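# Move full box into door tote, return empties to desks

## Task

Find the one box in the room that is full (all others are empty). Set the full box entirely inside the tote near the door, and return each empty box to its own desk. The robot must not tip over or finish leaning, and nothing counts as done if it stays in place only because the robot is holding it at the end.

## Robot and tools

Robot: a Hello Robot Stretch 4 with a single arm. It has an omni-wheel base, a lift that rides up a mast, an arm that telescopes forward, a three-joint wrist (yaw, pitch, roll) and a two-finger gripper. It stands about 1.6 m tall, and its base rim lies within 0.23 m of the base origin. Cameras: head_camera, head_left_camera, head_right_camera (on the head) and wrist_camera (on the arm).

Frames: the base frame sits on the floor under the base centre, with x forward, y left and z up. hand_pose is a point between the open fingertips, given in the base frame, and the printed value may be slightly wrong. With all wrist joints at 0, the hand axes line up with the base axes. The odometry frame is where the base frame was when the scene began. base_odometry heading runs from -3.142 to 3.142, with left positive, and it counts wheel turns, so wheel slip appears as travel.

Tool execute_actions: arguments are actions, a list holding one action or nothing, and cameras, a list of camera names or "all". Leaving cameras out or null returns every camera; [] returns none. An action can contain:
- base: one command only, as a relative move from where the base last reported itself. translate_m is a straight drive in metres (forward positive, -2 to 2). strafe_m is a sideways move in metres (left positive, -2 to 2). rotate_rad is an on-the-spot turn in radians (counter-clockwise seen from above is positive, -3.2 to 3.2).
- joints: absolute joint targets, each named separately. lift_m goes from 0 to 1.2 m. arm_m is extension from 0 to 0.55 m. wrist_yaw_rad goes from -1.134 to 4.276, with 0 pointing ahead, positive to the left, 3.14 stowed, and the arm may block it above 3.4. wrist_pitch_rad goes from -1.117 to 4.259, with 0 level and 1.57 pointing down. wrist_roll_rad goes from -1.117 to 4.259, where 0 puts the fingers level and positive turns clockwise as seen from behind. gripper_m goes from -0.038 to 0.141 and is the fingertip gap; negative values press the fingers together. The tolerances for reaching a target are ±0.004 for lift, arm and gripper, ±0.02 for yaw and roll, and ±0.05 for pitch.
- pace: "slow", "default", "fast" or "max". Base speeds are 0.1, 0.3, 0.4 or 0.6 m/s, and turn rates are 1, 2, 3 or 4 rad/s. Above lift 0.2 these are lowered, down to 0.3 m/s and 1 rad/s with the lift at 1.2.
- contact_limits: {"arm_m": value} with a value from 0 (gentlest) to 0.75 (firmest); 0.5 is used if omitted.
- end_of_arm: "enable_torque", sent alone, turns wrist or gripper motors back on after they have shut down.
Motions inside one action begin together. An action lasts at most 15 s. A joint or the base left out of an action may keep pushing toward its previous target. A joint target outside its range is clamped and reported. An unknown key or any other bad value rejects the whole call, and nothing moves. If a result reports a stop, the later motion calls in that same reply are skipped. Example: {"base": {"translate_m": 0.3}, "joints": {"gripper_m": 0.05}, "pace": "fast"}. To unfold at the start of a scene, send lift_m 0.4 with wrist_yaw_rad 0.

wait: seconds from 0 to 10. Nothing new is commanded, and it returns state and images. zoom_image: camera plus region [x0, y0, x1, y1] in pixels of that camera's latest full image, with the origin at the top-left and at most 504x504. finished_scene: scene, the integer number of the scene being ended. It is final, and the result says whether the task succeeded. Replying without a tool call ends everything.

Result lines:
- base_status and joint_status: "done"; "off_target" (the part stopped short and may still push); "contact_stop_at_<key>" (the part hit something and went slack); "limit_stop_at_<name>" (a built-in limit stopped it); "time_out"; "torque_fault" (a wrist or gripper motor went limp; send enable_torque).
- on_its_own: whatever this call did not command. There, "held at" means the held target, not the actual position.
- limit_stop_at_tilt: the lean exceeds 6 degrees, and the lift, arm and wheels stop taking commands. limit_stop_at_own_body: self-collision, likely when pitch is below -0.2 while roll is below -0.4 or above 4.
- lidar_m: 12 sectors of 30 degrees each, starting straight ahead and going counter-clockwise (4th is left, 7th behind, 10th right). "-" means nothing was seen or something is closer than 0.25 m. It misses glass, thin legs and much of what is behind.
- wrist_depth_mm: a 7x7 grid of depths from 100 to 2000 mm, starting top-left.
- turned_by_wheels and turned_by_imu: a gap above about 0.1 rad suggests a collision or slip, and the heading error is about their difference.
- base_tilt: forward and right lean in degrees, with a constant bias of up to about 1.5.
- motor_effort: percent of maximum, positive toward higher joint values, with the peak in brackets (noisy). For the wheels wheel_0, wheel_1 and wheel_2, positive turns the base right. A load in a level gripper pushes pitch effort away from 0.

Gripping: command a gap smaller than the object. Squeezing tighter draws the object toward the wrist, and opening pushes it away. The gripper reading and "done" do not prove the object is held; at commands of 0 or above, a firm grip shows as a change in gripper effort. Fingertips pressed on a surface can stick, so raise the lift to free them.

Calibration: each camera has intrinsics K, distortion D and T_world_to_cam, where world means the base frame. The wrist camera pose depends on joint readings and can be noticeably off.

Avoid: driving or turning with more than 1 kg held and arm_m above 0.2, especially at fast paces. Also avoid steady pushes or pulls with a high gripper or a high contact limit, since both can tip the robot. A level gripper holding more than about 2 kg causes a torque fault. Don't drop, slam or hit things, and check that every box stays put once the gripper lets go.

Each tool is called after "Emit:" in YAML: its name, and indented under it one key for each argument.

## Session

Emit:
execute_actions:
  actions: []

Scene clock: 0.00 s.
base_odometry: x=+0.000 y=+0.000 heading=+0.000 (m, m, rad; odometry frame)
turned_by_wheels: +0.000 (rad since the last result)
turned_by_imu: +0.000 (rad since the last result)
base_tilt: forward=+0.6 right=+0.4 (deg)
lidar_m: 0.86 0.82 0.86 1.50 1.40 0.84 0.90 0.87 0.89 1.30 1.46 1.16
base_status: not commanded
joint_positions: lift_m=+0.223 arm_m=-0.001 wrist_yaw_rad=+3.169 wrist_pitch_rad=-0.014 wrist_roll_rad=+0.003 gripper_m=+0.057
joint_status: not commanded
motor_effort: lift_m=+20 arm_m=+0 wrist_yaw_rad=+0 wrist_pitch_rad=-7 wrist_roll_rad=+0 gripper_m=-1 wheel_0=+0 wheel_1=+0 wheel_2=+1 (%)
hand_pose: x=-0.1213 y=+0.0794 z=+0.4051 quat_wxyz=(-0.014, +0.007, +0.001, +1.000) (m; base frame)
wrist_depth_mm: - 123 259 1160 1336 1537 1397 / - 118 154 1160 1366 1537 1281 / - 136 198 1182 1397 1537 1281 / 820 891 1060 1205 1397 1576 1255 / 854 931 1060 1205 1464 1499 1255 / 854 904 1025 1138 1397 1430 1205 / 768 809 - 960 991 976 946
pictures: head_camera, head_left_camera, head_right_camera, wrist_camera
Images, in order (width x height): head_camera 420x560, head_left_camera 420x672, head_right_camera 420x672, wrist_camera 616x392.

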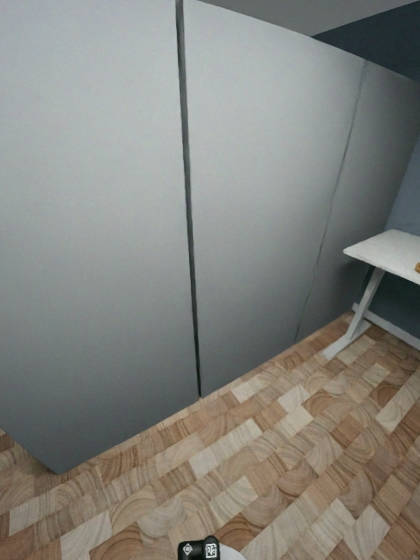

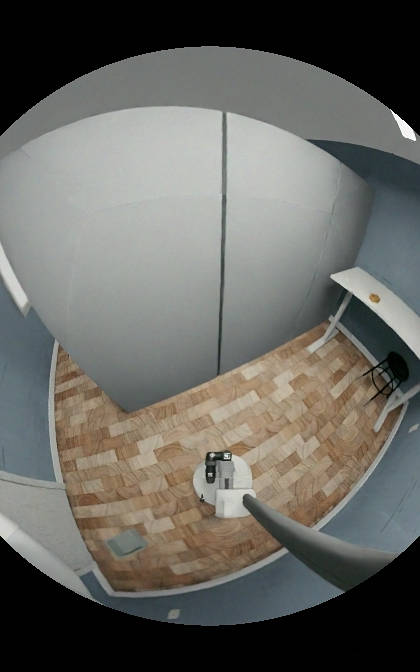

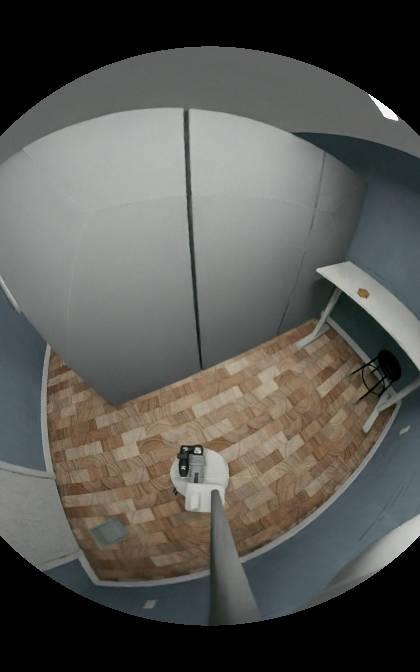

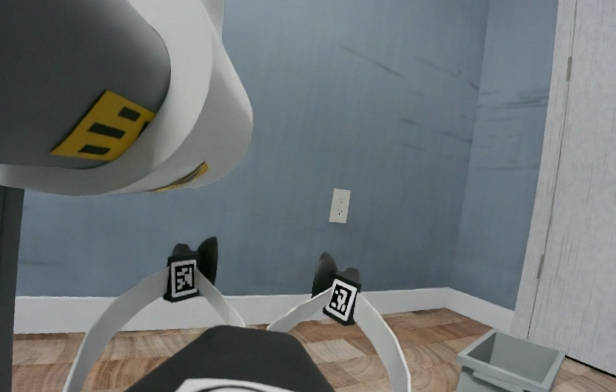

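Emit:
execute_actions:
  actions:
    - {"base":{"rotate_rad":-1.1}}
  cameras: ["head_camera","head_left_camera"]

Emit:
execute_actions:
  actions:
    - {"base":{"rotate_rad":2.4}}
  cameras: ["head_camera","head_left_camera"]

Scene clock: 2.30 s.
base_odometry: x=+0.000 y=+0.000 heading=-1.100 (m, m, rad; odometry frame)
turned_by_wheels: -1.100 (rad since the last result)
turned_by_imu: -1.122 (rad since the last result)
base_tilt: forward=+0.6 right=+0.4 (deg)
lidar_m: 1.46 1.24 0.88 0.82 0.85 1.51 0.86 0.85 0.92 0.83 0.87 1.20
base_status: done
joint_positions: lift_m=+0.223 arm_m=-0.001 wrist_yaw_rad=+3.169 wrist_pitch_rad=-0.014 wrist_roll_rad=+0.003 gripper_m=+0.057
joint_status: not commanded
motor_effort: lift_m=+20(20) arm_m=+0(0) wrist_yaw_rad=+0(0) wrist_pitch_rad=-7(8) wrist_roll_rad=-1(1) gripper_m=-4(1) wheel_0=+2(8) wheel_1=+1(10) wheel_2=+0(2) (%)
hand_pose: x=-0.1213 y=+0.0794 z=+0.4051 quat_wxyz=(-0.014, +0.007, +0.001, +1.000) (m; base frame)
wrist_depth_mm: - 123 259 1537 1576 1618 1618 / - 118 155 1576 1618 1618 1661 / - 135 197 1537 1618 1661 1708 / 1397 1499 1537 1576 1661 1708 1708 / 1430 1499 1537 1576 1618 1708 1661 / 991 891 1098 1138 1430 1661 1708 / 768 798 - 960 991 1118 1205
pictures: head_camera, head_left_camera
Images, in order (width x height): head_camera 420x560, head_left_camera 420x672.

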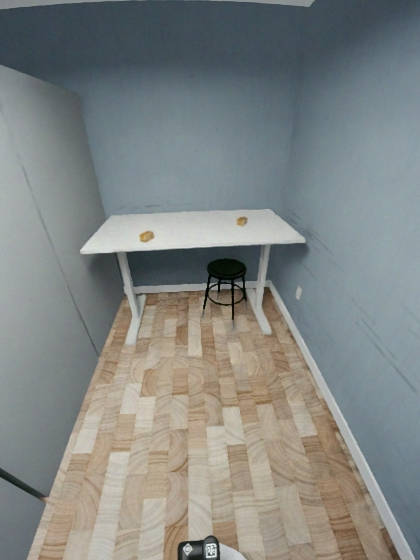

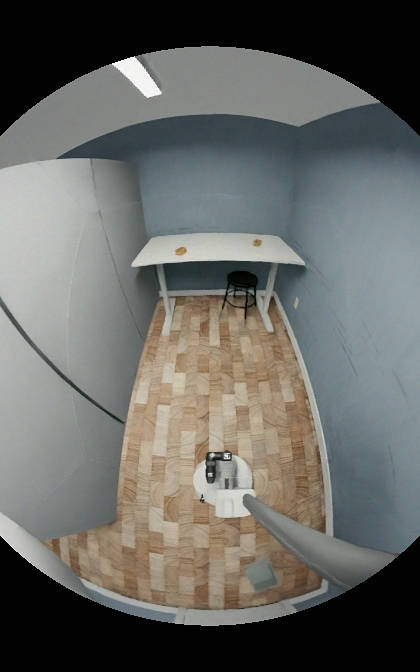

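Scene clock: 4.80 s.
base_odometry: x=+0.000 y=+0.000 heading=+1.300 (m, m, rad; odometry frame)
turned_by_wheels: +2.399 (rad since the last result)
turned_by_imu: +2.447 (rad since the last result)
base_tilt: forward=+0.6 right=+0.4 (deg)
lidar_m: 1.69 1.38 0.84 1.00 0.85 0.84 1.03 1.43 1.44 0.97 0.83 0.82
base_status: done
joint_positions: lift_m=+0.223 arm_m=-0.001 wrist_yaw_rad=+3.169 wrist_pitch_rad=-0.014 wrist_roll_rad=+0.003 gripper_m=+0.057
joint_status: not commanded
motor_effort: lift_m=+20(20) arm_m=+0(0) wrist_yaw_rad=+0(0) wrist_pitch_rad=-8(7) wrist_roll_rad=+0(2) gripper_m=-1(0) wheel_0=-3(9) wheel_1=-2(7) wheel_2=-1(5) (%)
hand_pose: x=-0.1212 y=+0.0794 z=+0.4051 quat_wxyz=(-0.014, +0.007, +0.001, +1.000) (m; base frame)
wrist_depth_mm: - 123 259 1308 1060 866 768 / - 118 154 1281 1042 854 750 / - 136 198 1255 1025 854 750 / 1983 1863 1499 1229 1008 842 741 / 1537 1708 1430 1205 991 831 732 / 991 976 1118 1042 931 820 723 / 768 788 - 960 904 809 723
pictures: head_camera, head_left_camera
Images, in order (width x height): head_camera 420x560, head_left_camera 420x672.

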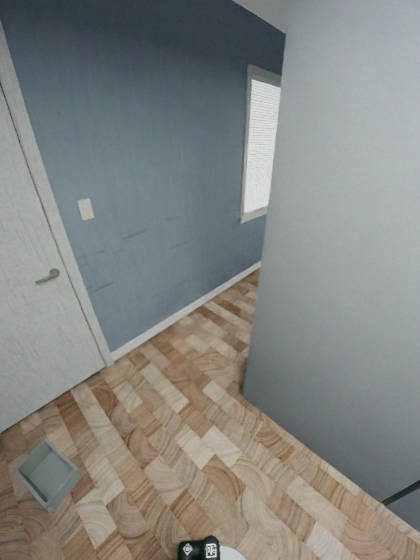

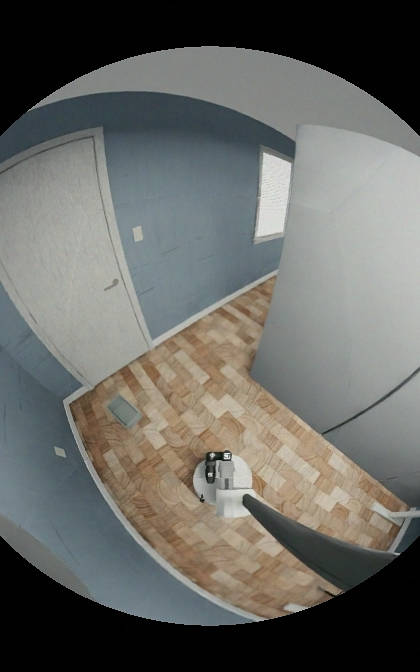

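Emit:
execute_actions:
  actions:
    - {"base":{"rotate_rad":-2.4},"joints":{"lift_m":0.4,"wrist_yaw_rad":0,"gripper_m":0.13}}
  cameras: []

Emit:
execute_actions:
  actions:
    - {"base":{"translate_m":0.7},"joints":{"lift_m":0.75},"pace":"fast"}
  cameras: ["head_camera","wrist_camera"]

Scene clock: 8.00 s.
base_odometry: x=+0.000 y=+0.000 heading=-1.100 (m, m, rad; odometry frame)
turned_by_wheels: -2.400 (rad since the last result)
turned_by_imu: -2.448 (rad since the last result)
base_tilt: forward=+0.6 right=+0.4 (deg)
lidar_m: 1.45 1.22 0.88 0.83 0.86 1.53 0.89 0.86 0.92 0.85 0.90 1.22
base_status: done
joint_positions: lift_m=+0.400 arm_m=-0.001 wrist_yaw_rad=+0.000 wrist_pitch_rad=-0.014 wrist_roll_rad=+0.003 gripper_m=+0.130
joint_status: all done
motor_effort: lift_m=+22(25) arm_m=+0(0) wrist_yaw_rad=-1(5) wrist_pitch_rad=-8(7) wrist_roll_rad=+0(1) gripper_m=+2(0) wheel_0=+1(8) wheel_1=+0(9) wheel_2=-1(4) (%)
hand_pose: x=+0.4580 y=-0.0874 z=+0.5820 quat_wxyz=(+1.000, +0.001, -0.007, +0.000) (m; base frame)
wrist_depth_mm: 1336 1921 1983 - - 1464 1060 / 1397 1464 1499 - - 1430 1042 / 1499 1921 - - 1708 1366 991 / 1576 1921 - - - 1336 976 / 1537 218 - - 1863 1281 931 / 1308 1397 1464 1618 222 1229 904 / 1025 1118 - 1336 1336 1182 904
pictures: none
No camera images: the call's "cameras" was empty. Leave "cameras" out to get every camera's image.

Scene clock: 11.03 s.
base_odometry: x=+0.318 y=-0.624 heading=-1.100 (m, m, rad; odometry frame)
turned_by_wheels: +0.000 (rad since the last result)
turned_by_imu: -0.001 (rad since the last result)
base_tilt: forward=+0.6 right=+0.4 (deg)
lidar_m: 0.75 0.78 0.90 0.86 0.89 1.20 1.52 1.26 0.88 0.84 0.89 0.82
base_status: done
joint_positions: lift_m=+0.750 arm_m=-0.001 wrist_yaw_rad=+0.000 wrist_pitch_rad=-0.014 wrist_roll_rad=+0.003 gripper_m=+0.130
joint_status: all done
motor_effort: lift_m=+23(26) arm_m=-1(0) wrist_yaw_rad=-1(1) wrist_pitch_rad=-8(7) wrist_roll_rad=-1(1) gripper_m=+3(6) wheel_0=+2(8) wheel_1=+1(9) wheel_2=+2(13) (%)
hand_pose: x=+0.4580 y=-0.0874 z=+0.9319 quat_wxyz=(+1.000, +0.001, -0.007, +0.000) (m; base frame)
wrist_depth_mm: 1255 1281 1281 1366 1397 1397 1060 / 1255 1281 1308 1336 1397 1336 991 / 1255 1308 1336 1397 1397 1336 976 / 1255 854 878 1042 1397 1229 931 / 1281 218 1336 1397 1430 960 891 / 1308 1308 1336 1336 223 1160 891 / 1308 1336 - 891 976 1138 878
pictures: head_camera, wrist_camera
camera_calibration (this result's frames):
wrist_camera: T_world_to_cam=[[-0.0455177, -0.992687, 0.11181, -0.186133], [-0.026201, -0.110701, -0.993508, 0.978865], [0.99862, -0.0481518, -0.0209705, -0.212194], [0, 0, 0, 1]] pos_world=[0.229076, -0.0866273, 0.988872]
Images, in order (width x height): head_camera 420x560, wrist_camera 616x392.

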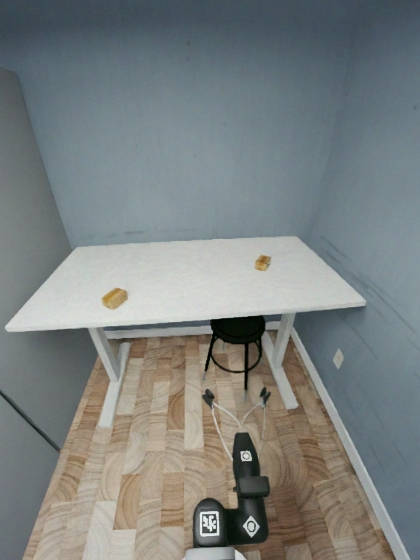

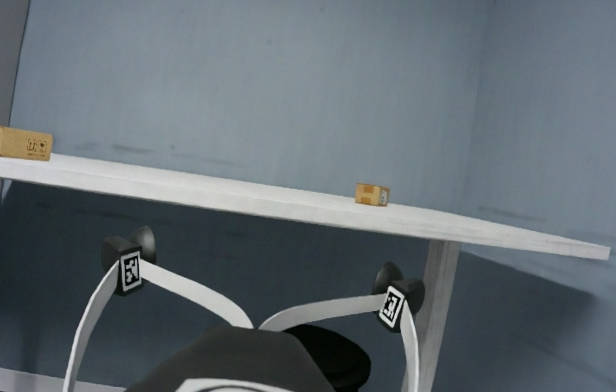

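Emit:
zoom_image:
  camera: "head_camera"
  region: [60,230,320,340]

Region (60, 230, 320, 340) of head_camera's 420x560 image, scaled by 1.938, with more detail than that image has; it fills the top 213 rows of this view, and the rest is white.

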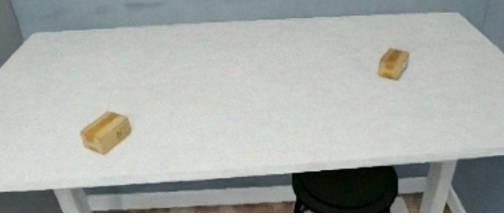

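Emit:
execute_actions:
  actions:
    - {"base":{"strafe_m":0.49},"joints":{"lift_m":1.2,"wrist_pitch_rad":1.57},"pace":"fast"}
  cameras: ["head_camera"]

Scene clock: 18.33 s.
base_odometry: x=+0.754 y=-0.401 heading=-1.100 (m, m, rad; odometry frame)
turned_by_wheels: +0.000 (rad since the last result)
turned_by_imu: -0.001 (rad since the last result)
base_tilt: forward=+0.6 right=+0.4 (deg)
lidar_m: 0.73 0.55 0.39 0.36 0.37 0.53 2.18 1.67 1.38 1.34 1.15 0.78
base_status: done
joint_positions: lift_m=+1.200 arm_m=-0.001 wrist_yaw_rad=+0.000 wrist_pitch_rad=+1.570 wrist_roll_rad=+0.003 gripper_m=+0.130
joint_status: all done
motor_effort: lift_m=+23(26) arm_m=+0(0) wrist_yaw_rad=+0(0) wrist_pitch_rad=+0(7) wrist_roll_rad=-1(1) gripper_m=+0(3) wheel_0=+0(14) wheel_1=+1(12) wheel_2=+0(2) (%)
hand_pose: x=+0.1698 y=-0.0874 z=+1.0895 quat_wxyz=(+0.707, +0.001, +0.707, -0.001) (m; base frame)
wrist_depth_mm: 668 991 1281 1281 1308 1336 1366 / 691 1060 1281 1308 1281 1336 1366 / 715 1098 1308 1308 1308 1366 1366 / 750 1160 1098 1336 1336 1366 1397 / 768 217 1098 1118 1366 1397 1397 / 768 1205 1118 1336 222 1397 1430 / 741 1255 - 1366 1366 1430 1397
pictures: head_camera
Images, in order (width x height): head_camera 420x560.

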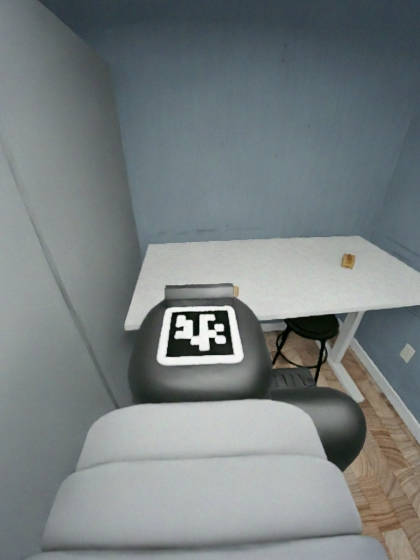

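Emit:
execute_actions:
  actions:
    - {"base":{"translate_m":0.35},"joints":{"arm_m":0.33},"pace":"fast"}
  cameras: ["head_camera","wrist_camera"]

Scene clock: 21.30 s.
base_odometry: x=+0.913 y=-0.713 heading=-1.099 (m, m, rad; odometry frame)
turned_by_wheels: +0.000 (rad since the last result)
turned_by_imu: +0.000 (rad since the last result)
base_tilt: forward=+0.6 right=+0.4 (deg)
lidar_m: 0.38 0.40 0.40 0.36 0.39 0.53 1.35 1.97 1.40 1.32 0.60 0.41
base_status: done
joint_positions: lift_m=+1.200 arm_m=+0.329 wrist_yaw_rad=+0.000 wrist_pitch_rad=+1.570 wrist_roll_rad=+0.003 gripper_m=+0.130
joint_status: all done
motor_effort: lift_m=+23(23) arm_m=+8(10) wrist_yaw_rad=-1(1) wrist_pitch_rad=+0(0) wrist_roll_rad=+0(1) gripper_m=-2(0) wheel_0=+3(9) wheel_1=+2(7) wheel_2=+1(10) (%)
hand_pose: x=+0.4999 y=-0.0874 z=+1.0895 quat_wxyz=(+0.707, +0.001, +0.707, -0.001) (m; base frame)
wrist_depth_mm: 340 345 351 357 362 368 373 / 343 349 353 362 366 373 377 / 347 351 359 362 370 375 379 / 351 357 362 319 370 377 384 / 353 218 366 320 375 382 389 / 707 364 368 370 222 384 392 / 768 1205 - 1366 1366 1430 1430
pictures: head_camera, wrist_camera
camera_calibration (this result's frames):
wrist_camera: T_world_to_cam=[[0.112599, -0.992658, 0.0441721, -0.207212], [-0.993074, -0.110923, 0.0387275, 0.495224], [-0.0335434, -0.0482268, -0.998273, 1.33], [0, 0, 0, 1]] pos_world=[0.559738, -0.0866178, 1.31767]
Images, in order (width x height): head_camera 420x560, wrist_camera 616x392.

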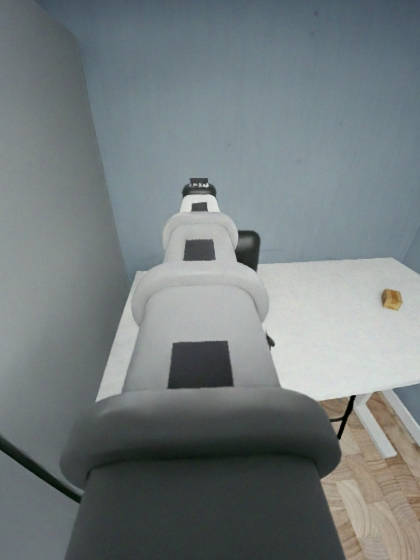

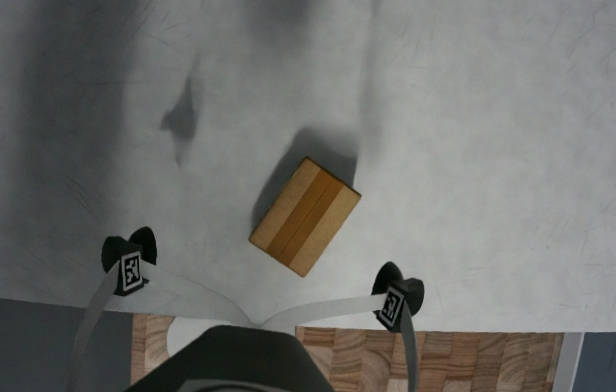

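Emit:
execute_actions:
  actions:
    - {"base":{"strafe_m":-0.02},"joints":{"arm_m":0.356,"wrist_roll_rad":0.45,"lift_m":1.14,"gripper_m":0.11}}
  cameras: ["wrist_camera"]

Scene clock: 23.60 s.
base_odometry: x=+0.895 y=-0.722 heading=-1.099 (m, m, rad; odometry frame)
turned_by_wheels: +0.000 (rad since the last result)
turned_by_imu: +0.000 (rad since the last result)
base_tilt: forward=+0.6 right=+0.4 (deg)
lidar_m: 0.37 0.40 0.41 0.38 0.40 0.57 1.42 1.93 1.40 1.30 0.59 0.41
base_status: done
joint_positions: lift_m=+1.140 arm_m=+0.355 wrist_yaw_rad=+0.000 wrist_pitch_rad=+1.570 wrist_roll_rad=+0.449 gripper_m=+0.110
joint_status: all done
motor_effort: lift_m=+16(22) arm_m=+8(10) wrist_yaw_rad=+0(1) wrist_pitch_rad=-1(0) wrist_roll_rad=+0(5) gripper_m=-3(7) wheel_0=+0(10) wheel_1=+0(9) wheel_2=+0(0) (%)
hand_pose: x=+0.5257 y=-0.0874 z=+1.0300 quat_wxyz=(+0.690, +0.158, +0.689, -0.157) (m; base frame)
wrist_depth_mm: 285 287 294 297 306 309 315 / 287 290 296 300 307 314 317 / 289 294 300 304 309 315 320 / 293 296 301 304 312 319 324 / 296 297 303 259 315 324 327 / 297 301 258 260 319 1336 1366 / 300 304 - 317 1308 1366 1366
pictures: wrist_camera
camera_calibration (this result's frames):
wrist_camera: T_world_to_cam=[[-0.327376, -0.94388, 0.0437733, 0.0284913], [-0.943511, 0.329052, 0.0388856, 0.53545], [-0.051107, -0.0285703, -0.998284, 1.28247], [0, 0, 0, 1]] pos_world=[0.580073, -0.112658, 1.2582]
Images, in order (width x height): wrist_camera 616x392.

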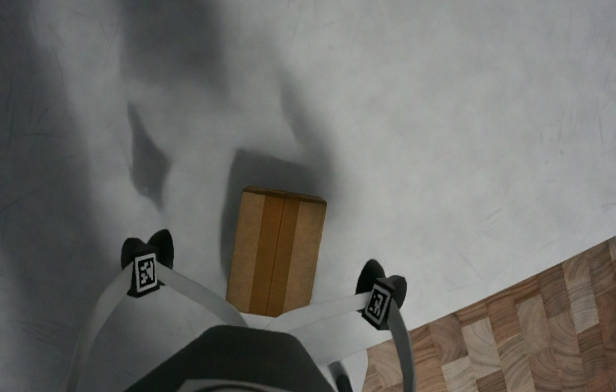

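Emit:
execute_actions:
  actions:
    - {"joints":{"lift_m":1.09}}
  cameras: ["wrist_camera"]

Emit:
execute_actions:
  actions:
    - {"joints":{"gripper_m":0.015}}
  cameras: ["wrist_camera"]

Emit:
execute_actions:
  actions:
    - {"joints":{"lift_m":1.14}}
  cameras: ["wrist_camera"]

Scene clock: 25.43 s.
base_odometry: x=+0.895 y=-0.722 heading=-1.099 (m, m, rad; odometry frame)
turned_by_wheels: +0.000 (rad since the last result)
turned_by_imu: +0.000 (rad since the last result)
base_tilt: forward=+0.6 right=+0.4 (deg)
lidar_m: 0.37 0.40 0.42 0.38 0.42 0.56 1.44 1.94 1.36 1.30 0.61 0.42
base_status: not commanded
joint_positions: lift_m=+1.090 arm_m=+0.355 wrist_yaw_rad=+0.000 wrist_pitch_rad=+1.570 wrist_roll_rad=+0.449 gripper_m=+0.110
joint_status: all done
motor_effort: lift_m=+16(14) arm_m=+8(8) wrist_yaw_rad=+0(0) wrist_pitch_rad=+0(0) wrist_roll_rad=+1(1) gripper_m=+1(0) wheel_0=+0(0) wheel_1=+0(0) wheel_2=+0(0) (%)
hand_pose: x=+0.5257 y=-0.0874 z=+0.9800 quat_wxyz=(+0.690, +0.158, +0.689, -0.157) (m; base frame)
wrist_depth_mm: 237 241 244 249 254 258 263 / 240 244 248 252 256 260 265 / 243 246 251 255 258 265 267 / 245 249 252 255 262 266 271 / 247 249 252 210 264 270 273 / 248 252 208 209 265 272 1308 / 250 254 - 265 270 1308 1336
pictures: wrist_camera
camera_calibration (this result's frames):
wrist_camera: T_world_to_cam=[[-0.327377, -0.943879, 0.0437733, 0.0306802], [-0.943511, 0.329052, 0.0388857, 0.537395], [-0.0511071, -0.0285703, -0.998284, 1.23257], [0, 0, 0, 1]] pos_world=[0.580075, -0.112658, 1.20821]
Images, in order (width x height): wrist_camera 616x392.

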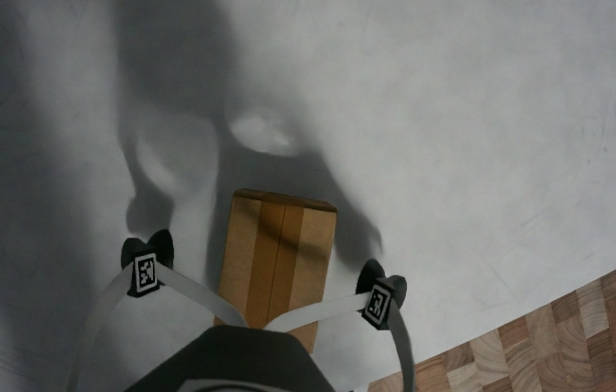

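Scene clock: 27.20 s.
base_odometry: x=+0.895 y=-0.722 heading=-1.099 (m, m, rad; odometry frame)
turned_by_wheels: +0.000 (rad since the last result)
turned_by_imu: +0.000 (rad since the last result)
base_tilt: forward=+0.6 right=+0.4 (deg)
lidar_m: 0.38 0.40 0.41 0.39 0.42 0.57 1.43 1.92 1.36 1.29 0.57 0.40
base_status: not commanded
joint_positions: lift_m=+1.090 arm_m=+0.355 wrist_yaw_rad=+0.000 wrist_pitch_rad=+1.570 wrist_roll_rad=+0.449 gripper_m=+0.015
joint_status: all done
motor_effort: lift_m=+16(16) arm_m=+8(8) wrist_yaw_rad=+0(0) wrist_pitch_rad=+0(0) wrist_roll_rad=+0(1) gripper_m=-17(16) wheel_0=+0(0) wheel_1=+0(0) wheel_2=+0(0) (%)
hand_pose: x=+0.5257 y=-0.0874 z=+0.9800 quat_wxyz=(+0.690, +0.158, +0.689, -0.157) (m; base frame)
wrist_depth_mm: 237 241 246 250 254 259 263 / 239 244 248 252 257 262 265 / 241 246 250 254 259 264 267 / 245 248 251 256 262 266 270 / 246 249 193 195 263 270 273 / 248 253 194 196 265 272 1308 / 252 254 - 265 268 1308 1308
pictures: wrist_camera
camera_calibration (this result's frames):
wrist_camera: T_world_to_cam=[[-0.327378, -0.943879, 0.0437733, 0.0306808], [-0.94351, 0.329053, 0.0388856, 0.537395], [-0.051107, -0.0285703, -0.998284, 1.23257], [0, 0, 0, 1]] pos_world=[0.580075, -0.112658, 1.20821]
Images, in order (width x height): wrist_camera 616x392.

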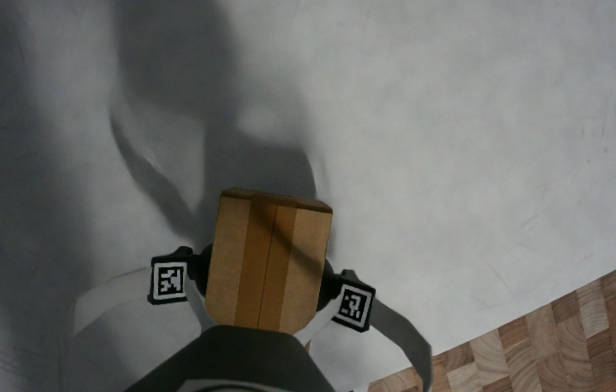

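Scene clock: 28.30 s.
base_odometry: x=+0.895 y=-0.722 heading=-1.099 (m, m, rad; odometry frame)
turned_by_wheels: +0.000 (rad since the last result)
turned_by_imu: +0.000 (rad since the last result)
base_tilt: forward=+0.7 right=+0.4 (deg)
lidar_m: 0.37 0.38 0.41 0.36 0.40 0.55 1.42 1.94 1.37 1.30 0.59 0.42
base_status: not commanded
joint_positions: lift_m=+1.140 arm_m=+0.355 wrist_yaw_rad=+0.000 wrist_pitch_rad=+1.570 wrist_roll_rad=+0.449 gripper_m=+0.015
joint_status: all done
motor_effort: lift_m=+24(25) arm_m=+8(8) wrist_yaw_rad=+1(1) wrist_pitch_rad=+0(0) wrist_roll_rad=+1(0) gripper_m=-21(17) wheel_0=+0(0) wheel_1=+0(0) wheel_2=+0(0) (%)
hand_pose: x=+0.5257 y=-0.0874 z=+1.0294 quat_wxyz=(+0.690, +0.158, +0.689, -0.157) (m; base frame)
wrist_depth_mm: 283 287 293 298 303 307 315 / 285 290 296 301 304 312 317 / 289 293 300 303 310 315 320 / 291 296 300 306 314 319 322 / 294 297 193 195 314 322 327 / 296 301 194 196 317 1336 1336 / 298 304 - 315 1308 1336 1366
pictures: wrist_camera
camera_calibration (this result's frames):
wrist_camera: T_world_to_cam=[[-0.327377, -0.943879, 0.0437733, 0.0285184], [-0.943511, 0.329053, 0.0388856, 0.535476], [-0.051107, -0.0285703, -0.998284, 1.2819], [0, 0, 0, 1]] pos_world=[0.580077, -0.112658, 1.25763]
Images, in order (width x height): wrist_camera 616x392.

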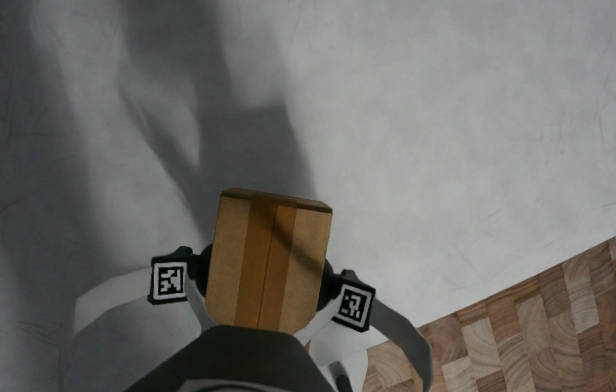

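Emit:
execute_actions:
  actions:
    - {"joints":{"wrist_pitch_rad":0.0,"wrist_roll_rad":0}}
  cameras: []

Emit:
execute_actions:
  actions: []
  cameras: ["wrist_camera"]

Scene clock: 30.53 s.
base_odometry: x=+0.895 y=-0.722 heading=-1.099 (m, m, rad; odometry frame)
turned_by_wheels: +0.000 (rad since the last result)
turned_by_imu: +0.000 (rad since the last result)
base_tilt: forward=+0.6 right=+0.4 (deg)
lidar_m: 0.36 0.40 0.41 0.39 0.41 0.56 1.42 1.91 1.39 1.29 0.60 0.41
base_status: not commanded
joint_positions: lift_m=+1.140 arm_m=+0.355 wrist_yaw_rad=+0.000 wrist_pitch_rad=+0.003 wrist_roll_rad=+0.000 gripper_m=+0.015
joint_status: all done
motor_effort: lift_m=+23(23) arm_m=+8(8) wrist_yaw_rad=-1(1) wrist_pitch_rad=-10(12) wrist_roll_rad=-2(8) gripper_m=-20(20) wheel_0=+0(0) wheel_1=+0(0) wheel_2=+0(0) (%)
hand_pose: x=+0.8140 y=-0.0874 z=+1.3170 quat_wxyz=(+1.000, +0.000, +0.002, +0.000) (m; base frame)
wrist_depth_mm: 580 597 615 627 647 661 676 / 585 603 621 634 654 676 683 / 597 615 627 647 661 676 683 / 597 621 627 647 661 691 691 / 609 621 193 195 676 691 715 / 621 634 193 196 683 707 715 / 627 640 - 668 683 707 723
pictures: none
No camera images: the call's "cameras" was empty. Leave "cameras" out to get every camera's image.

Scene clock: 30.53 s.
base_odometry: x=+0.895 y=-0.722 heading=-1.099 (m, m, rad; odometry frame)
turned_by_wheels: +0.000 (rad since the last result)
turned_by_imu: +0.000 (rad since the last result)
base_tilt: forward=+0.6 right=+0.4 (deg)
lidar_m: 0.36 0.40 0.41 0.39 0.41 0.56 1.42 1.91 1.39 1.29 0.60 0.41
base_status: not commanded
joint_positions: lift_m=+1.140 arm_m=+0.355 wrist_yaw_rad=+0.000 wrist_pitch_rad=+0.003 wrist_roll_rad=+0.000 gripper_m=+0.015
joint_status: all done
motor_effort: lift_m=+23(23) arm_m=+8(8) wrist_yaw_rad=-1(1) wrist_pitch_rad=-10(12) wrist_roll_rad=-2(8) gripper_m=-20(20) wheel_0=+0(0) wheel_1=+0(0) wheel_2=+0(0) (%)
hand_pose: x=+0.8140 y=-0.0874 z=+1.3170 quat_wxyz=(+1.000, +0.000, +0.002, +0.000) (m; base frame)
wrist_depth_mm: 580 597 615 627 647 661 676 / 585 603 621 634 654 676 683 / 597 615 627 647 661 676 683 / 597 621 627 647 661 691 691 / 609 621 193 195 676 691 715 / 621 634 193 196 683 707 715 / 627 640 - 668 683 707 723
pictures: wrist_camera
camera_calibration (this result's frames):
wrist_camera: T_world_to_cam=[[-0.0436369, -0.992423, 0.114861, -0.218515], [-0.0430442, -0.112997, -0.992663, 1.38314], [0.99812, -0.0482608, -0.0377872, -0.537108], [0, 0, 0, 1]] pos_world=[0.586099, -0.0864902, 1.3778]
Images, in order (width x height): wrist_camera 616x392.

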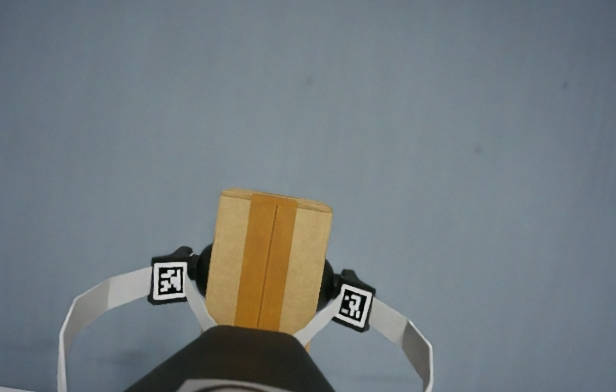

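Emit:
execute_actions:
  actions:
    - {"joints":{"wrist_pitch_rad":1.57}}
  cameras: []

Emit:
execute_actions:
  actions:
    - {"joints":{"lift_m":1.091}}
  cameras: []

Emit:
execute_actions:
  actions:
    - {"joints":{"gripper_m":0.11}}
  cameras: []

Emit:
execute_actions:
  actions:
    - {"joints":{"lift_m":1.17},"pace":"fast"}
  cameras: ["wrist_camera"]

Scene clock: 32.83 s.
base_odometry: x=+0.895 y=-0.722 heading=-1.099 (m, m, rad; odometry frame)
turned_by_wheels: +0.000 (rad since the last result)
turned_by_imu: +0.000 (rad since the last result)
base_tilt: forward=+0.6 right=+0.4 (deg)
lidar_m: 0.38 0.40 0.40 0.39 0.40 0.56 1.44 1.93 1.36 1.30 0.61 0.42
base_status: not commanded
joint_positions: lift_m=+1.140 arm_m=+0.355 wrist_yaw_rad=+0.000 wrist_pitch_rad=+1.569 wrist_roll_rad=+0.000 gripper_m=+0.015
joint_status: all done
motor_effort: lift_m=+24(24) arm_m=+8(8) wrist_yaw_rad=+1(0) wrist_pitch_rad=+1(8) wrist_roll_rad=-2(2) gripper_m=-18(18) wheel_0=+0(1) wheel_1=+0(0) wheel_2=+0(0) (%)
hand_pose: x=+0.5259 y=-0.0874 z=+1.0294 quat_wxyz=(+0.708, +0.000, +0.707, +0.000) (m; base frame)
wrist_depth_mm: 285 289 293 297 303 307 310 / 289 293 296 300 304 310 314 / 290 294 300 303 307 314 317 / 293 297 300 304 312 315 320 / 296 298 193 195 314 320 322 / 297 301 194 195 315 322 327 / 303 306 - 317 319 325 330
pictures: none
No camera images: the call's "cameras" was empty. Leave "cameras" out to get every camera's image.

Scene clock: 33.93 s.
base_odometry: x=+0.895 y=-0.722 heading=-1.099 (m, m, rad; odometry frame)
turned_by_wheels: +0.000 (rad since the last result)
turned_by_imu: +0.000 (rad since the last result)
base_tilt: forward=+0.6 right=+0.4 (deg)
lidar_m: 0.37 0.38 0.41 0.39 0.40 0.57 1.45 1.92 1.37 1.30 0.60 0.40
base_status: not commanded
joint_positions: lift_m=+1.091 arm_m=+0.355 wrist_yaw_rad=+0.000 wrist_pitch_rad=+1.570 wrist_roll_rad=+0.000 gripper_m=+0.015
joint_status: all done
motor_effort: lift_m=+16(22) arm_m=+8(8) wrist_yaw_rad=+0(0) wrist_pitch_rad=+1(1) wrist_roll_rad=-2(2) gripper_m=-15(20) wheel_0=+0(0) wheel_1=+0(0) wheel_2=+0(0) (%)
hand_pose: x=+0.5259 y=-0.0874 z=+0.9810 quat_wxyz=(+0.708, +0.000, +0.707, +0.000) (m; base frame)
wrist_depth_mm: 239 243 247 251 255 258 262 / 242 245 248 252 257 260 264 / 244 247 252 255 259 264 266 / 247 251 252 257 262 266 268 / 250 252 193 195 264 268 272 / 251 254 193 196 265 271 274 / 253 256 - 266 268 274 278
pictures: none
No camera images: the call's "cameras" was empty. Leave "cameras" out to get every camera's image.

Scene clock: 35.70 s.
base_odometry: x=+0.895 y=-0.722 heading=-1.099 (m, m, rad; odometry frame)
turned_by_wheels: +0.000 (rad since the last result)
turned_by_imu: +0.000 (rad since the last result)
base_tilt: forward=+0.7 right=+0.4 (deg)
lidar_m: 0.37 0.39 0.42 0.37 0.40 0.54 1.42 1.92 1.39 1.30 0.59 0.41
base_status: not commanded
joint_positions: lift_m=+1.091 arm_m=+0.355 wrist_yaw_rad=+0.000 wrist_pitch_rad=+1.570 wrist_roll_rad=+0.000 gripper_m=+0.110
joint_status: all done
motor_effort: lift_m=+16(16) arm_m=+8(7) wrist_yaw_rad=+0(0) wrist_pitch_rad=+1(1) wrist_roll_rad=-3(1) gripper_m=-3(16) wheel_0=+0(0) wheel_1=+0(0) wheel_2=+0(0) (%)
hand_pose: x=+0.5259 y=-0.0874 z=+0.9810 quat_wxyz=(+0.708, +0.000, +0.707, +0.000) (m; base frame)
wrist_depth_mm: 239 243 247 250 254 259 263 / 242 246 249 252 257 262 265 / 244 248 251 257 259 264 266 / 247 250 253 256 262 266 270 / 249 251 208 210 264 268 272 / 251 254 208 211 265 272 276 / 253 257 - 266 270 276 278
pictures: none
No camera images: the call's "cameras" was empty. Leave "cameras" out to get every camera's image.

Scene clock: 36.77 s.
base_odometry: x=+0.895 y=-0.722 heading=-1.099 (m, m, rad; odometry frame)
turned_by_wheels: +0.000 (rad since the last result)
turned_by_imu: +0.000 (rad since the last result)
base_tilt: forward=+0.6 right=+0.4 (deg)
lidar_m: 0.37 0.40 0.42 0.39 0.41 0.55 1.44 1.95 1.36 1.31 0.60 0.40
base_status: not commanded
joint_positions: lift_m=+1.170 arm_m=+0.355 wrist_yaw_rad=+0.000 wrist_pitch_rad=+1.570 wrist_roll_rad=+0.000 gripper_m=+0.110
joint_status: all done
motor_effort: lift_m=+23(26) arm_m=+7(7) wrist_yaw_rad=+0(0) wrist_pitch_rad=+0(0) wrist_roll_rad=-2(3) gripper_m=+3(2) wheel_0=+0(0) wheel_1=+0(0) wheel_2=+0(0) (%)
hand_pose: x=+0.5259 y=-0.0874 z=+1.0595 quat_wxyz=(+0.708, +0.000, +0.707, +0.000) (m; base frame)
wrist_depth_mm: 314 319 322 329 332 338 343 / 315 320 325 330 334 340 345 / 319 322 329 332 336 343 349 / 322 327 329 336 342 347 349 / 325 327 332 290 345 351 357 / 329 334 289 342 347 353 359 / 798 1138 - 347 351 357 364
pictures: wrist_camera
camera_calibration (this result's frames):
wrist_camera: T_world_to_cam=[[0.114536, -0.992436, 0.0441882, -0.20983], [-0.99286, -0.112866, 0.0386076, 0.522031], [-0.0333282, -0.0482947, -0.998277, 1.30083], [0, 0, 0, 1]] pos_world=[0.585691, -0.0865003, 1.2877]
Images, in order (width x height): wrist_camera 616x392.

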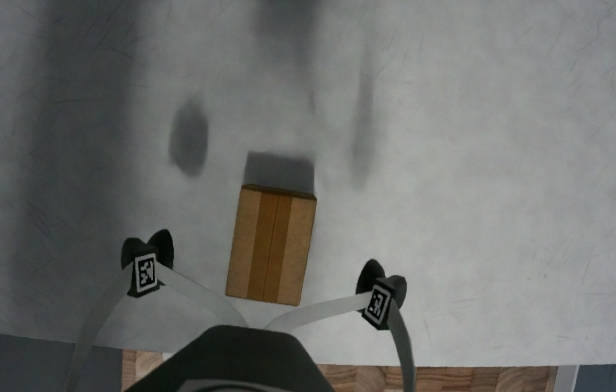

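Emit:
execute_actions:
  actions:
    - {"base":{"strafe_m":-0.69},"joints":{"arm_m":0.49,"lift_m":1.2},"pace":"fast"}
  cameras: []

Emit:
execute_actions:
  actions:
    - {"base":{"translate_m":0.1}}
  cameras: ["wrist_camera"]

Scene clock: 41.17 s.
base_odometry: x=+0.281 y=-1.036 heading=-1.099 (m, m, rad; odometry frame)
turned_by_wheels: +0.000 (rad since the last result)
turned_by_imu: -0.001 (rad since the last result)
base_tilt: forward=+0.6 right=+0.4 (deg)
lidar_m: 0.41 0.43 0.59 1.06 1.12 1.51 1.84 0.90 0.65 0.60 0.63 0.46
base_status: done
joint_positions: lift_m=+1.200 arm_m=+0.489 wrist_yaw_rad=+0.000 wrist_pitch_rad=+1.570 wrist_roll_rad=+0.000 gripper_m=+0.110
joint_status: all done
motor_effort: lift_m=+22(23) arm_m=+8(8) wrist_yaw_rad=-1(0) wrist_pitch_rad=+0(0) wrist_roll_rad=-1(3) gripper_m=-6(2) wheel_0=-1(9) wheel_1=+0(9) wheel_2=+0(2) (%)
hand_pose: x=+0.6598 y=-0.0874 z=+1.0895 quat_wxyz=(+0.707, +0.000, +0.707, +0.000) (m; base frame)
wrist_depth_mm: 340 345 351 355 362 370 373 / 343 349 353 310 364 370 377 / 347 353 357 362 368 375 379 / 349 355 362 368 373 377 384 / 353 353 364 373 375 382 387 / 357 364 366 373 377 384 392 / 362 366 - 377 382 389 397
pictures: none
No camera images: the call's "cameras" was empty. Leave "cameras" out to get every camera's image.

Scene clock: 42.70 s.
base_odometry: x=+0.326 y=-1.125 heading=-1.099 (m, m, rad; odometry frame)
turned_by_wheels: +0.001 (rad since the last result)
turned_by_imu: +0.000 (rad since the last result)
base_tilt: forward=+0.6 right=+0.4 (deg)
lidar_m: 0.31 0.33 0.45 1.08 1.13 1.51 1.96 0.92 0.65 0.60 0.51 0.34
base_status: done
joint_positions: lift_m=+1.200 arm_m=+0.489 wrist_yaw_rad=+0.000 wrist_pitch_rad=+1.570 wrist_roll_rad=+0.000 gripper_m=+0.110
joint_status: not commanded
motor_effort: lift_m=+22(22) arm_m=+8(8) wrist_yaw_rad=-1(0) wrist_pitch_rad=-1(0) wrist_roll_rad=-2(2) gripper_m=+0(1) wheel_0=+4(8) wheel_1=+3(9) wheel_2=+1(9) (%)
hand_pose: x=+0.6598 y=-0.0874 z=+1.0895 quat_wxyz=(+0.707, +0.000, +0.707, +0.000) (m; base frame)
wrist_depth_mm: 340 345 351 355 362 368 373 / 343 347 355 359 366 370 375 / 345 353 359 362 368 375 377 / 351 353 359 315 375 379 384 / 355 357 366 370 377 382 387 / 357 362 368 373 377 387 392 / 362 366 - 377 384 389 394
pictures: wrist_camera
camera_calibration (this result's frames):
wrist_camera: T_world_to_cam=[[0.114796, -0.992407, 0.0441545, -0.226631], [-0.99282, -0.113113, 0.0389002, 0.65349], [-0.0336104, -0.048303, -0.998267, 1.33546], [0, 0, 0, 1]] pos_world=[0.7197, -0.0864854, 1.31773]
Images, in order (width x height): wrist_camera 616x392.

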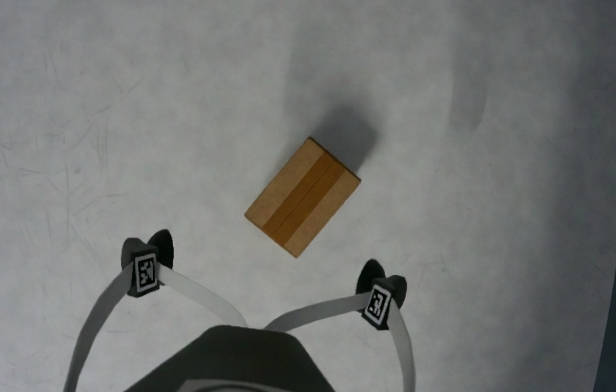

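Emit:
execute_actions:
  actions:
    - {"base":{"strafe_m":-0.022},"joints":{"arm_m":0.53,"wrist_roll_rad":0.54,"lift_m":1.14}}
  cameras: ["wrist_camera"]

Emit:
execute_actions:
  actions:
    - {"joints":{"lift_m":1.092}}
  cameras: ["wrist_camera"]

Scene clock: 44.33 s.
base_odometry: x=+0.306 y=-1.135 heading=-1.099 (m, m, rad; odometry frame)
turned_by_wheels: +0.000 (rad since the last result)
turned_by_imu: +0.000 (rad since the last result)
base_tilt: forward=+0.6 right=+0.4 (deg)
lidar_m: 0.32 0.34 0.45 1.12 1.14 1.55 2.61 0.89 0.62 0.58 0.51 0.36
base_status: done
joint_positions: lift_m=+1.140 arm_m=+0.529 wrist_yaw_rad=+0.000 wrist_pitch_rad=+1.570 wrist_roll_rad=+0.539 gripper_m=+0.110
joint_status: all done
motor_effort: lift_m=+16(19) arm_m=+8(10) wrist_yaw_rad=+0(0) wrist_pitch_rad=+0(0) wrist_roll_rad=+1(5) gripper_m=+2(1) wheel_0=+0(10) wheel_1=-2(9) wheel_2=+0(3) (%)
hand_pose: x=+0.6998 y=-0.0874 z=+1.0300 quat_wxyz=(+0.682, +0.188, +0.681, -0.188) (m; base frame)
wrist_depth_mm: 283 287 294 298 304 309 314 / 287 291 296 301 306 314 317 / 289 294 298 304 309 317 320 / 293 297 300 306 312 319 324 / 294 296 301 260 315 322 329 / 297 301 257 259 317 325 330 / 298 304 - 317 320 329 334
pictures: wrist_camera
camera_calibration (this result's frames):
wrist_camera: T_world_to_cam=[[-0.410858, -0.91065, 0.0437275, 0.146834], [-0.910127, 0.412493, 0.0389758, 0.683489], [-0.0535306, -0.0237841, -0.998283, 1.29349], [0, 0, 0, 1]] pos_world=[0.751631, -0.117455, 1.25821]
Images, in order (width x height): wrist_camera 616x392.

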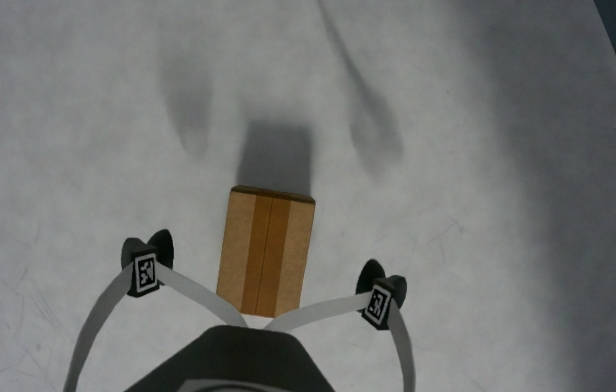

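Scene clock: 45.43 s.
base_odometry: x=+0.306 y=-1.135 heading=-1.099 (m, m, rad; odometry frame)
turned_by_wheels: +0.000 (rad since the last result)
turned_by_imu: +0.000 (rad since the last result)
base_tilt: forward=+0.6 right=+0.4 (deg)
lidar_m: 0.32 0.33 0.44 1.09 1.15 1.56 2.57 0.89 0.62 0.58 0.52 0.35
base_status: not commanded
joint_positions: lift_m=+1.092 arm_m=+0.529 wrist_yaw_rad=+0.000 wrist_pitch_rad=+1.570 wrist_roll_rad=+0.539 gripper_m=+0.110
joint_status: all done
motor_effort: lift_m=+16(17) arm_m=+8(8) wrist_yaw_rad=-1(1) wrist_pitch_rad=+0(1) wrist_roll_rad=+1(1) gripper_m=+1(2) wheel_0=+0(0) wheel_1=-2(2) wheel_2=+0(0) (%)
hand_pose: x=+0.6998 y=-0.0874 z=+0.9820 quat_wxyz=(+0.682, +0.188, +0.681, -0.188) (m; base frame)
wrist_depth_mm: 239 243 247 252 257 260 265 / 241 244 249 253 259 264 266 / 243 247 251 257 260 265 270 / 246 250 252 257 264 268 273 / 248 250 209 211 266 271 277 / 249 254 208 211 267 274 279 / 252 256 - 267 271 277 282
pictures: wrist_camera
camera_calibration (this result's frames):
wrist_camera: T_world_to_cam=[[-0.410859, -0.91065, 0.0437274, 0.148936], [-0.910126, 0.412494, 0.0389756, 0.685362], [-0.0535305, -0.023784, -0.998283, 1.24556], [0, 0, 0, 1]] pos_world=[0.751632, -0.117455, 1.21019]
Images, in order (width x height): wrist_camera 616x392.

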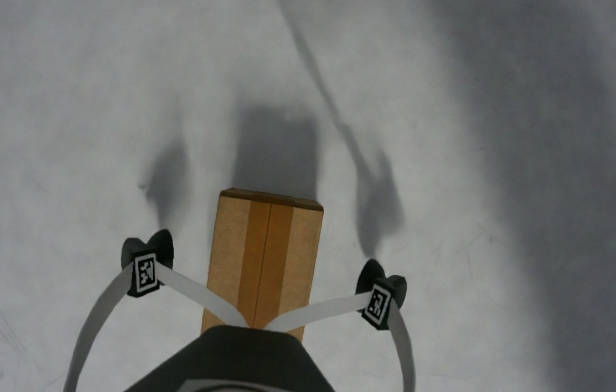

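Emit:
execute_actions:
  actions:
    - {"joints":{"gripper_m":0.015}}
  cameras: []

Emit:
execute_actions:
  actions:
    - {"joints":{"lift_m":1.14}}
  cameras: ["wrist_camera"]

Emit:
execute_actions:
  actions:
    - {"joints":{"wrist_pitch_rad":0.0,"wrist_roll_rad":0,"arm_m":0.45}}
  cameras: ["wrist_camera"]

Scene clock: 47.87 s.
base_odometry: x=+0.306 y=-1.135 heading=-1.099 (m, m, rad; odometry frame)
turned_by_wheels: +0.000 (rad since the last result)
turned_by_imu: +0.000 (rad since the last result)
base_tilt: forward=+0.7 right=+0.4 (deg)
lidar_m: 0.31 0.33 0.46 1.10 1.14 1.53 2.58 0.88 0.63 0.58 0.51 0.37
base_status: not commanded
joint_positions: lift_m=+1.092 arm_m=+0.529 wrist_yaw_rad=+0.000 wrist_pitch_rad=+1.570 wrist_roll_rad=+0.539 gripper_m=+0.015
joint_status: all done
motor_effort: lift_m=+17(17) arm_m=+8(8) wrist_yaw_rad=+0(0) wrist_pitch_rad=-1(1) wrist_roll_rad=+0(0) gripper_m=-20(19) wheel_0=+0(0) wheel_1=-2(1) wheel_2=+0(0) (%)
hand_pose: x=+0.6998 y=-0.0874 z=+0.9820 quat_wxyz=(+0.682, +0.188, +0.681, -0.188) (m; base frame)
wrist_depth_mm: 238 242 247 251 255 259 265 / 240 244 249 252 257 263 266 / 243 247 252 255 260 266 268 / 245 250 252 257 263 268 272 / 248 251 195 197 265 271 274 / 249 254 195 198 267 274 277 / 251 255 - 265 268 277 281
pictures: none
No camera images: the call's "cameras" was empty. Leave "cameras" out to get every camera's image.

Scene clock: 48.97 s.
base_odometry: x=+0.306 y=-1.135 heading=-1.099 (m, m, rad; odometry frame)
turned_by_wheels: +0.000 (rad since the last result)
turned_by_imu: +0.000 (rad since the last result)
base_tilt: forward=+0.7 right=+0.4 (deg)
lidar_m: 0.32 0.34 0.46 1.09 1.17 1.55 2.60 0.89 0.61 0.58 0.50 0.37
base_status: not commanded
joint_positions: lift_m=+1.140 arm_m=+0.529 wrist_yaw_rad=+0.000 wrist_pitch_rad=+1.570 wrist_roll_rad=+0.539 gripper_m=+0.015
joint_status: all done
motor_effort: lift_m=+24(25) arm_m=+7(8) wrist_yaw_rad=-1(0) wrist_pitch_rad=+0(0) wrist_roll_rad=+1(0) gripper_m=-18(16) wheel_0=+0(0) wheel_1=-1(2) wheel_2=+0(0) (%)
hand_pose: x=+0.6998 y=-0.0874 z=+1.0294 quat_wxyz=(+0.682, +0.188, +0.681, -0.188) (m; base frame)
wrist_depth_mm: 282 287 293 297 303 309 312 / 285 289 294 300 304 309 315 / 287 291 298 303 307 312 319 / 289 296 298 304 310 317 324 / 294 296 195 197 315 320 325 / 296 301 195 198 317 324 329 / 297 303 - 315 319 327 332
pictures: wrist_camera
camera_calibration (this result's frames):
wrist_camera: T_world_to_cam=[[-0.410868, -0.910646, 0.0437256, 0.146876], [-0.910122, 0.412503, 0.0389716, 0.683523], [-0.0535263, -0.0237834, -0.998283, 1.29284], [0, 0, 0, 1]] pos_world=[0.751637, -0.117456, 1.25756]
Images, in order (width x height): wrist_camera 616x392.

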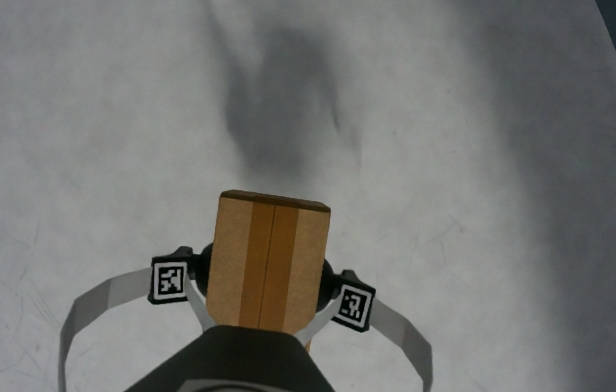

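Scene clock: 50.43 s.
base_odometry: x=+0.306 y=-1.135 heading=-1.099 (m, m, rad; odometry frame)
turned_by_wheels: +0.000 (rad since the last result)
turned_by_imu: +0.000 (rad since the last result)
base_tilt: forward=+0.6 right=+0.4 (deg)
lidar_m: 0.32 0.32 0.43 1.10 1.15 1.53 2.57 0.88 0.62 0.59 0.51 0.35
base_status: not commanded
joint_positions: lift_m=+1.140 arm_m=+0.451 wrist_yaw_rad=+0.000 wrist_pitch_rad=+0.006 wrist_roll_rad=+0.000 gripper_m=+0.015
joint_status: all done
motor_effort: lift_m=+24(24) arm_m=-8(10) wrist_yaw_rad=+0(0) wrist_pitch_rad=-19(26) wrist_roll_rad=-2(7) gripper_m=-19(17) wheel_0=+0(0) wheel_1=-2(1) wheel_2=+0(0) (%)
hand_pose: x=+0.9108 y=-0.0874 z=+1.3161 quat_wxyz=(+1.000, +0.000, +0.003, +0.000) (m; base frame)
wrist_depth_mm: 427 436 445 459 469 484 492 / 433 439 452 459 473 492 496 / 433 442 459 466 480 492 504 / 442 449 459 469 484 500 512 / 449 455 195 197 496 504 517 / 452 459 195 198 492 512 525 / 455 466 - 492 500 521 530
pictures: wrist_camera
camera_calibration (this result's frames):
wrist_camera: T_world_to_cam=[[-0.0432863, -0.992422, 0.114996, -0.214685], [-0.0459025, -0.113007, -0.992533, 1.38888], [0.998008, -0.0482417, -0.0406631, -0.629817], [0, 0, 0, 1]] pos_world=[0.683022, -0.0864884, 1.37758]
Images, in order (width x height): wrist_camera 616x392.

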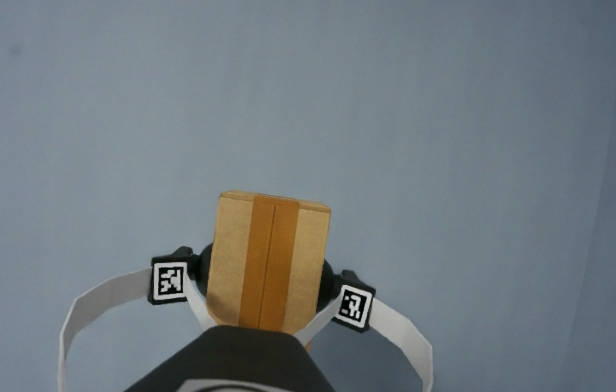

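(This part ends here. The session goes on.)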